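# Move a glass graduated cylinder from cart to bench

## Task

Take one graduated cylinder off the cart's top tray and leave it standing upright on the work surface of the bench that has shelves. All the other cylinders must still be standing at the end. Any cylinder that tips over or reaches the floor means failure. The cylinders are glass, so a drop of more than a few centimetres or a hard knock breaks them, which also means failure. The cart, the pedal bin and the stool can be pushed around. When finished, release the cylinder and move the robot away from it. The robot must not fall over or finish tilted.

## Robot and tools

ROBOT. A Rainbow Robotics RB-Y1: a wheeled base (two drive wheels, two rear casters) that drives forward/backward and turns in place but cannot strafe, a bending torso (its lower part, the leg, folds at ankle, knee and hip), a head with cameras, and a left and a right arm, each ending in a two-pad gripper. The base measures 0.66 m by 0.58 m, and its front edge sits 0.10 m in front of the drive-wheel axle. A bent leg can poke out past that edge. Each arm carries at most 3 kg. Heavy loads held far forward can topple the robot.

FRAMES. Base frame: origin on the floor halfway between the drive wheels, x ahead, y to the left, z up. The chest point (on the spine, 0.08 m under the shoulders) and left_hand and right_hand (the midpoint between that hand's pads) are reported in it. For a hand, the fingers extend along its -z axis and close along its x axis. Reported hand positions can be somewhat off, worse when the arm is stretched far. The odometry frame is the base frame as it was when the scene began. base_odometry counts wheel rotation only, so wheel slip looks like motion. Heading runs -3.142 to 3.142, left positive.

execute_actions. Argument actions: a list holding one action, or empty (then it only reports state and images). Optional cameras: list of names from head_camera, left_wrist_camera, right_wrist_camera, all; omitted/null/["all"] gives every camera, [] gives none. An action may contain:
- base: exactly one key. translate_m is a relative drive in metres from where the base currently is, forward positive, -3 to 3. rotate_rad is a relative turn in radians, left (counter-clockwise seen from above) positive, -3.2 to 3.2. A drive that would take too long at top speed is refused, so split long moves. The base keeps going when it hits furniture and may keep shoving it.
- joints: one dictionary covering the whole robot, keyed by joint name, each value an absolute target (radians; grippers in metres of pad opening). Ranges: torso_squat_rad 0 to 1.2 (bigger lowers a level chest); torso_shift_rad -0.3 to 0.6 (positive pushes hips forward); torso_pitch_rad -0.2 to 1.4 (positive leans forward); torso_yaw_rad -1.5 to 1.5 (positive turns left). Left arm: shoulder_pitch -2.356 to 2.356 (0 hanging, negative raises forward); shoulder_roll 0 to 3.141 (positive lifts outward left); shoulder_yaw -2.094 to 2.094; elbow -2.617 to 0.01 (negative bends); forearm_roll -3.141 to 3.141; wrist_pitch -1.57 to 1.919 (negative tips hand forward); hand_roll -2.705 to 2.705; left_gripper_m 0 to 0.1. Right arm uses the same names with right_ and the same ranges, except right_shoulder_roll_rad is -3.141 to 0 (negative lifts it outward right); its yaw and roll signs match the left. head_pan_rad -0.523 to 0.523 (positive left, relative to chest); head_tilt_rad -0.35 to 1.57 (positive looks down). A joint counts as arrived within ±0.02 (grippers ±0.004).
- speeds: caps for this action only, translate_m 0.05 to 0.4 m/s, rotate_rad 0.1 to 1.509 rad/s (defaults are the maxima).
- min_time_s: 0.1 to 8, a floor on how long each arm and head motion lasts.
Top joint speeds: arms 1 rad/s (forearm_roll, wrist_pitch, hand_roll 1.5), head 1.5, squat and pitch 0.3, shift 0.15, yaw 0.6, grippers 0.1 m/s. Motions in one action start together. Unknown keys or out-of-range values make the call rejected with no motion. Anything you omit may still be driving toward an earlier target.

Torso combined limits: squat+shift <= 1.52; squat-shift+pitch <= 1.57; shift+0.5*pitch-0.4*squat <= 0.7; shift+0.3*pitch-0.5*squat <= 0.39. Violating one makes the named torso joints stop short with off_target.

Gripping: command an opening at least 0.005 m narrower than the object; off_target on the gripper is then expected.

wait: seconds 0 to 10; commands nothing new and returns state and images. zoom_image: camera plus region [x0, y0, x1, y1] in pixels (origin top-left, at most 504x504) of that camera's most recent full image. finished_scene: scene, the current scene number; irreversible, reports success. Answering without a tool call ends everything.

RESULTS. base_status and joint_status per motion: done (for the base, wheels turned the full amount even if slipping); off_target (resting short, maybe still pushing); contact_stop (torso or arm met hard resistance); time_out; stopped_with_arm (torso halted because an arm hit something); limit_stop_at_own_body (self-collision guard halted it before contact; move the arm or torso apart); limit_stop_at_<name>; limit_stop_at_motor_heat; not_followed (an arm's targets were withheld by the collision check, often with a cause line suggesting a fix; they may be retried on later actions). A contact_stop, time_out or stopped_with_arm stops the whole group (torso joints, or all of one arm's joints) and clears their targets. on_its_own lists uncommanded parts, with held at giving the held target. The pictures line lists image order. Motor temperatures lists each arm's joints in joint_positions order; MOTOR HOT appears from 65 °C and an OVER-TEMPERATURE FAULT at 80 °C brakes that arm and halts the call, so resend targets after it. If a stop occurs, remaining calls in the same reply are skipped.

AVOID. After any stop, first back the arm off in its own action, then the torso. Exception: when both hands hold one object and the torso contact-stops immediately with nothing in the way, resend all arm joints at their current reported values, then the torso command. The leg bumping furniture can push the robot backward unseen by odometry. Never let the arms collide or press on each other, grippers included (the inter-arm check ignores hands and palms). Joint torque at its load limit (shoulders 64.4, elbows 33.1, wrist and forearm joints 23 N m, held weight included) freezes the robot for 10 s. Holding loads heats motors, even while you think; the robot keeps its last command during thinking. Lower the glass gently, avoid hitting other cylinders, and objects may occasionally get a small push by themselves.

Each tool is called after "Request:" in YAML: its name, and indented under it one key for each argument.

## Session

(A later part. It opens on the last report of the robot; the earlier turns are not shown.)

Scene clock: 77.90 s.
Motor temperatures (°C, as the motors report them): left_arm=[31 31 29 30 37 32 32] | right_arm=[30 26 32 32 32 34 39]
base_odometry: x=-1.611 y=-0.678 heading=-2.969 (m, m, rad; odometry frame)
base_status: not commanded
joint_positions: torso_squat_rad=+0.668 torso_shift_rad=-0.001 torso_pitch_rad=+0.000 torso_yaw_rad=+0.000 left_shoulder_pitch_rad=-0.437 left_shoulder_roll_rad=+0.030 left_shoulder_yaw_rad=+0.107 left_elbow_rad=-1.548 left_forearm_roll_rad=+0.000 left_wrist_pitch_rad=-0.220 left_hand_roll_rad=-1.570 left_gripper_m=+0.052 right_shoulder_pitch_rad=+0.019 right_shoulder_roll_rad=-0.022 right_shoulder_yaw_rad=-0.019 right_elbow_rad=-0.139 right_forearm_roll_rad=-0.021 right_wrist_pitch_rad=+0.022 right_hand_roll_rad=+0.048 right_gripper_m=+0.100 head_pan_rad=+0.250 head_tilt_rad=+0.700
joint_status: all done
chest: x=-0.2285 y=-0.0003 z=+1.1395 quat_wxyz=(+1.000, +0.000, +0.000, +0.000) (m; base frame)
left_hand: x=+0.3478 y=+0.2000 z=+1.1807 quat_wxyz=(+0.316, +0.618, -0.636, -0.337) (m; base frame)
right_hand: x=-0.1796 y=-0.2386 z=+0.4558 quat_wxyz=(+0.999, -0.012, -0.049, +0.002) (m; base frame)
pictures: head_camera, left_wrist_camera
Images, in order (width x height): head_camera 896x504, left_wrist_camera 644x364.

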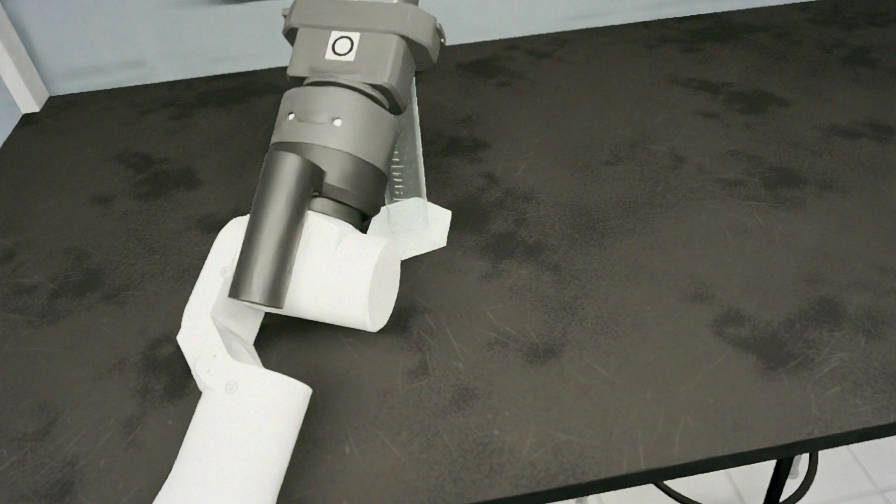

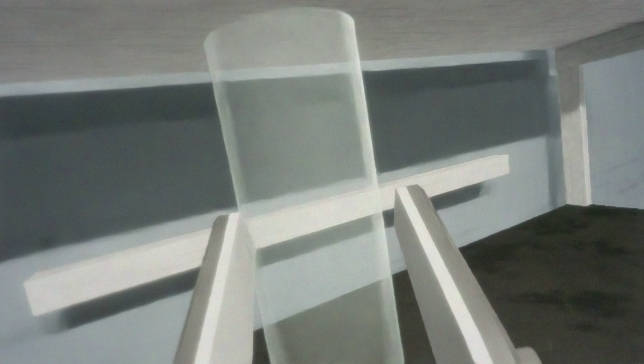

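Request:
execute_actions:
  actions: []
  cameras: ["head_camera", "left_wrist_camera"]

Request:
zoom_image:
  camera: "head_camera"
  region: [320, 60, 500, 290]

Scene clock: 78.03 s.
Motor temperatures (°C, as the motors report them): left_arm=[31 31 29 30 37 32 32] | right_arm=[30 26 32 32 32 34 39]
base_odometry: x=-1.611 y=-0.678 heading=-2.969 (m, m, rad; odometry frame)
base_status: not commanded
joint_positions: torso_squat_rad=+0.668 torso_shift_rad=-0.001 torso_pitch_rad=+0.000 torso_yaw_rad=+0.000 left_shoulder_pitch_rad=-0.437 left_shoulder_roll_rad=+0.030 left_shoulder_yaw_rad=+0.107 left_elbow_rad=-1.548 left_forearm_roll_rad=+0.000 left_wrist_pitch_rad=-0.220 left_hand_roll_rad=-1.570 left_gripper_m=+0.052 right_shoulder_pitch_rad=+0.019 right_shoulder_roll_rad=-0.022 right_shoulder_yaw_rad=-0.019 right_elbow_rad=-0.139 right_forearm_roll_rad=-0.021 right_wrist_pitch_rad=+0.022 right_hand_roll_rad=+0.048 right_gripper_m=+0.100 head_pan_rad=+0.250 head_tilt_rad=+0.700
joint_status: all done
chest: x=-0.2285 y=-0.0003 z=+1.1395 quat_wxyz=(+1.000, +0.000, +0.000, +0.000) (m; base frame)
left_hand: x=+0.3478 y=+0.2000 z=+1.1807 quat_wxyz=(+0.316, +0.618, -0.636, -0.337) (m; base frame)
right_hand: x=-0.1796 y=-0.2386 z=+0.4558 quat_wxyz=(+0.999, -0.012, -0.049, +0.002) (m; base frame)
pictures: head_camera, left_wrist_camera
Images, in order (width x height): head_camera 896x504, left_wrist_camera 644x364.

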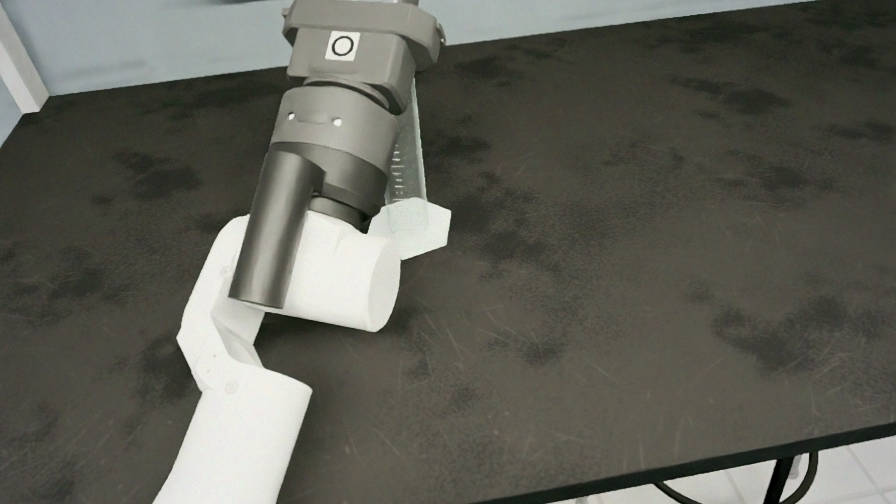

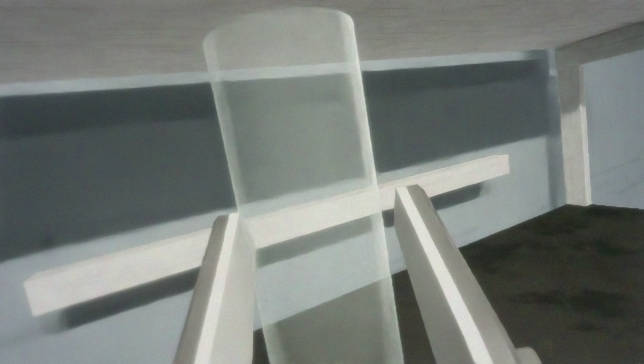

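Region (320, 60, 500, 290) of head_camera's 896x504 image, scaled by 2.191, with more detail than that image has; it fills the left 394 columns of this view, and the rest is white.

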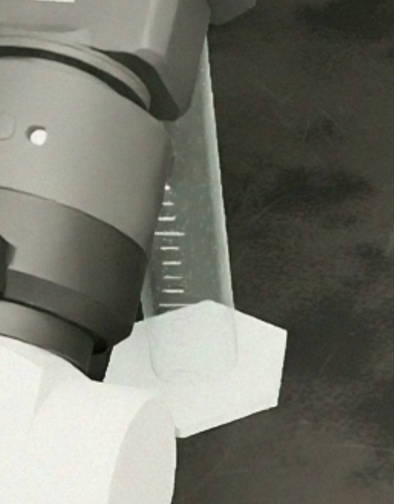

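Request:
execute_actions:
  actions:
    - {"joints": {"left_gripper_m": 0.1}}
  cameras: ["head_camera", "left_wrist_camera"]

Scene clock: 79.80 s.
Motor temperatures (°C, as the motors report them): left_arm=[31 31 29 30 37 32 32] | right_arm=[30 26 32 32 32 34 39]
base_odometry: x=-1.611 y=-0.678 heading=-2.969 (m, m, rad; odometry frame)
base_status: not commanded
joint_positions: torso_squat_rad=+0.668 torso_shift_rad=-0.001 torso_pitch_rad=+0.000 torso_yaw_rad=+0.000 left_shoulder_pitch_rad=-0.437 left_shoulder_roll_rad=+0.030 left_shoulder_yaw_rad=+0.107 left_elbow_rad=-1.548 left_forearm_roll_rad=+0.000 left_wrist_pitch_rad=-0.220 left_hand_roll_rad=-1.570 left_gripper_m=+0.100 right_shoulder_pitch_rad=+0.019 right_shoulder_roll_rad=-0.022 right_shoulder_yaw_rad=-0.019 right_elbow_rad=-0.139 right_forearm_roll_rad=-0.021 right_wrist_pitch_rad=+0.022 right_hand_roll_rad=+0.048 right_gripper_m=+0.100 head_pan_rad=+0.250 head_tilt_rad=+0.700
joint_status: all done
chest: x=-0.2285 y=-0.0003 z=+1.1395 quat_wxyz=(+1.000, +0.000, +0.000, +0.000) (m; base frame)
left_hand: x=+0.3478 y=+0.2000 z=+1.1807 quat_wxyz=(+0.316, +0.618, -0.636, -0.337) (m; base frame)
right_hand: x=-0.1796 y=-0.2386 z=+0.4558 quat_wxyz=(+0.999, -0.012, -0.049, +0.002) (m; base frame)
pictures: head_camera, left_wrist_camera
Images, in order (width x height): head_camera 896x504, left_wrist_camera 644x364.

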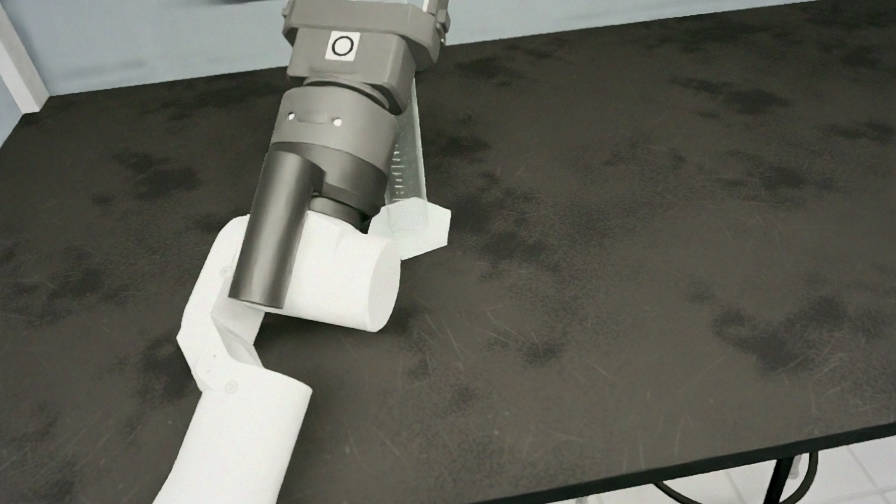

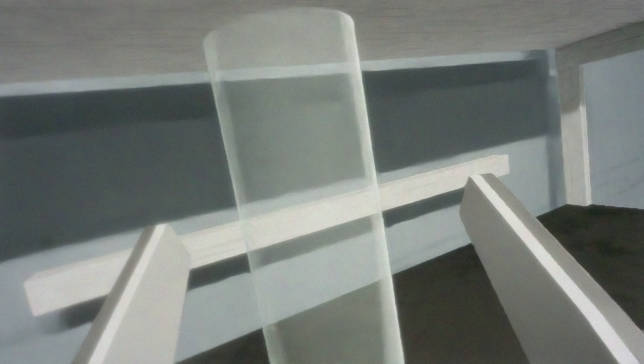

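Request:
execute_actions:
  actions:
    - {"base": {"translate_m": -0.15}, "speeds": {"translate_m": 0.07}}
  cameras: ["head_camera", "left_wrist_camera"]

Scene clock: 82.53 s.
Motor temperatures (°C, as the motors report them): left_arm=[31 31 29 30 37 32 32] | right_arm=[30 26 32 32 32 34 39]
base_odometry: x=-1.463 y=-0.652 heading=-2.968 (m, m, rad; odometry frame)
base_status: done
joint_positions: torso_squat_rad=+0.668 torso_shift_rad=-0.001 torso_pitch_rad=+0.000 torso_yaw_rad=+0.000 left_shoulder_pitch_rad=-0.437 left_shoulder_roll_rad=+0.030 left_shoulder_yaw_rad=+0.107 left_elbow_rad=-1.548 left_forearm_roll_rad=+0.000 left_wrist_pitch_rad=-0.220 left_hand_roll_rad=-1.570 left_gripper_m=+0.100 right_shoulder_pitch_rad=+0.019 right_shoulder_roll_rad=-0.022 right_shoulder_yaw_rad=-0.019 right_elbow_rad=-0.139 right_forearm_roll_rad=-0.021 right_wrist_pitch_rad=+0.022 right_hand_roll_rad=+0.048 right_gripper_m=+0.100 head_pan_rad=+0.250 head_tilt_rad=+0.700
joint_status: not commanded
chest: x=-0.2284 y=-0.0003 z=+1.1395 quat_wxyz=(+1.000, +0.000, +0.000, +0.000) (m; base frame)
left_hand: x=+0.3478 y=+0.2001 z=+1.1805 quat_wxyz=(+0.316, +0.618, -0.636, -0.337) (m; base frame)
right_hand: x=-0.1796 y=-0.2386 z=+0.4558 quat_wxyz=(+0.999, -0.012, -0.049, +0.002) (m; base frame)
pictures: head_camera, left_wrist_camera
Images, in order (width x height): head_camera 896x504, left_wrist_camera 644x364.

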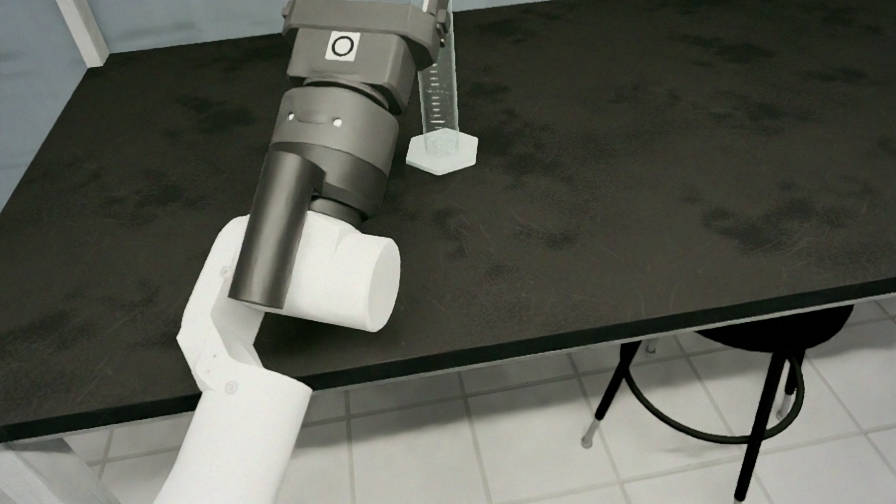

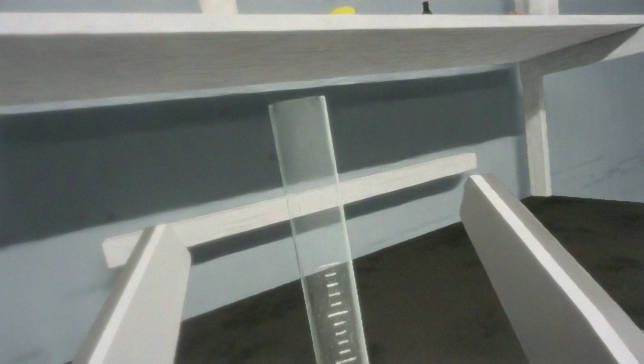

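Tube is standing. Backing away clear.

Request:
execute_actions:
  actions:
    - {"base": {"translate_m": -0.5}, "joints": {"torso_squat_rad": 0.4, "head_tilt_rad": 0.45}}
  cameras: ["head_camera"]

Scene clock: 85.53 s.
Motor temperatures (°C, as the motors report them): left_arm=[31 31 29 30 37 32 32] | right_arm=[30 26 32 32 32 34 39]
base_odometry: x=-0.971 y=-0.566 heading=-2.968 (m, m, rad; odometry frame)
base_status: done
joint_positions: torso_squat_rad=+0.400 torso_shift_rad=-0.001 torso_pitch_rad=+0.000 torso_yaw_rad=+0.000 left_shoulder_pitch_rad=-0.437 left_shoulder_roll_rad=+0.030 left_shoulder_yaw_rad=+0.107 left_elbow_rad=-1.548 left_forearm_roll_rad=+0.000 left_wrist_pitch_rad=-0.220 left_hand_roll_rad=-1.570 left_gripper_m=+0.100 right_shoulder_pitch_rad=+0.019 right_shoulder_roll_rad=-0.022 right_shoulder_yaw_rad=-0.019 right_elbow_rad=-0.138 right_forearm_roll_rad=-0.021 right_wrist_pitch_rad=+0.022 right_hand_roll_rad=+0.048 right_gripper_m=+0.100 head_pan_rad=+0.250 head_tilt_rad=+0.450
joint_status: all done
chest: x=-0.2285 y=-0.0003 z=+1.2347 quat_wxyz=(+1.000, +0.000, +0.000, +0.000) (m; base frame)
left_hand: x=+0.3478 y=+0.2001 z=+1.2756 quat_wxyz=(+0.316, +0.618, -0.636, -0.337) (m; base frame)
right_hand: x=-0.1797 y=-0.2386 z=+0.5510 quat_wxyz=(+0.999, -0.012, -0.049, +0.002) (m; base frame)
pictures: head_camera
Images, in order (width x height): head_camera 896x504.

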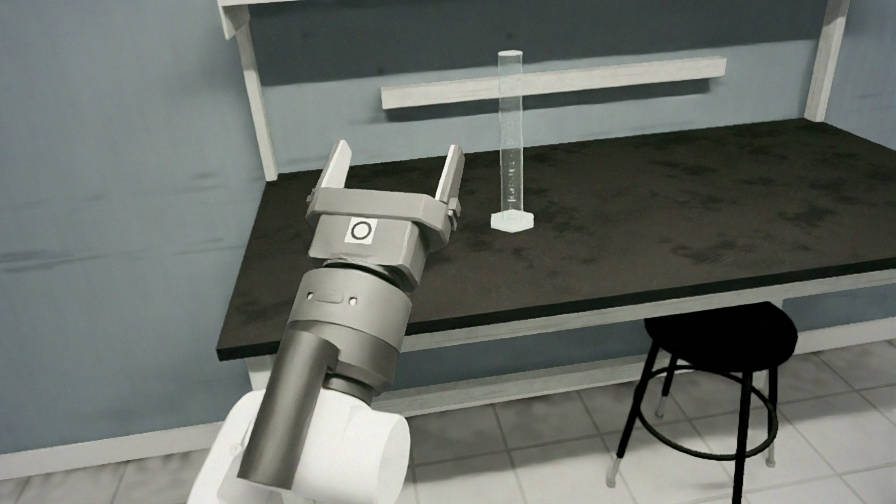

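Request:
finished_scene:
  scene: 2

The scene is finished: the task was done.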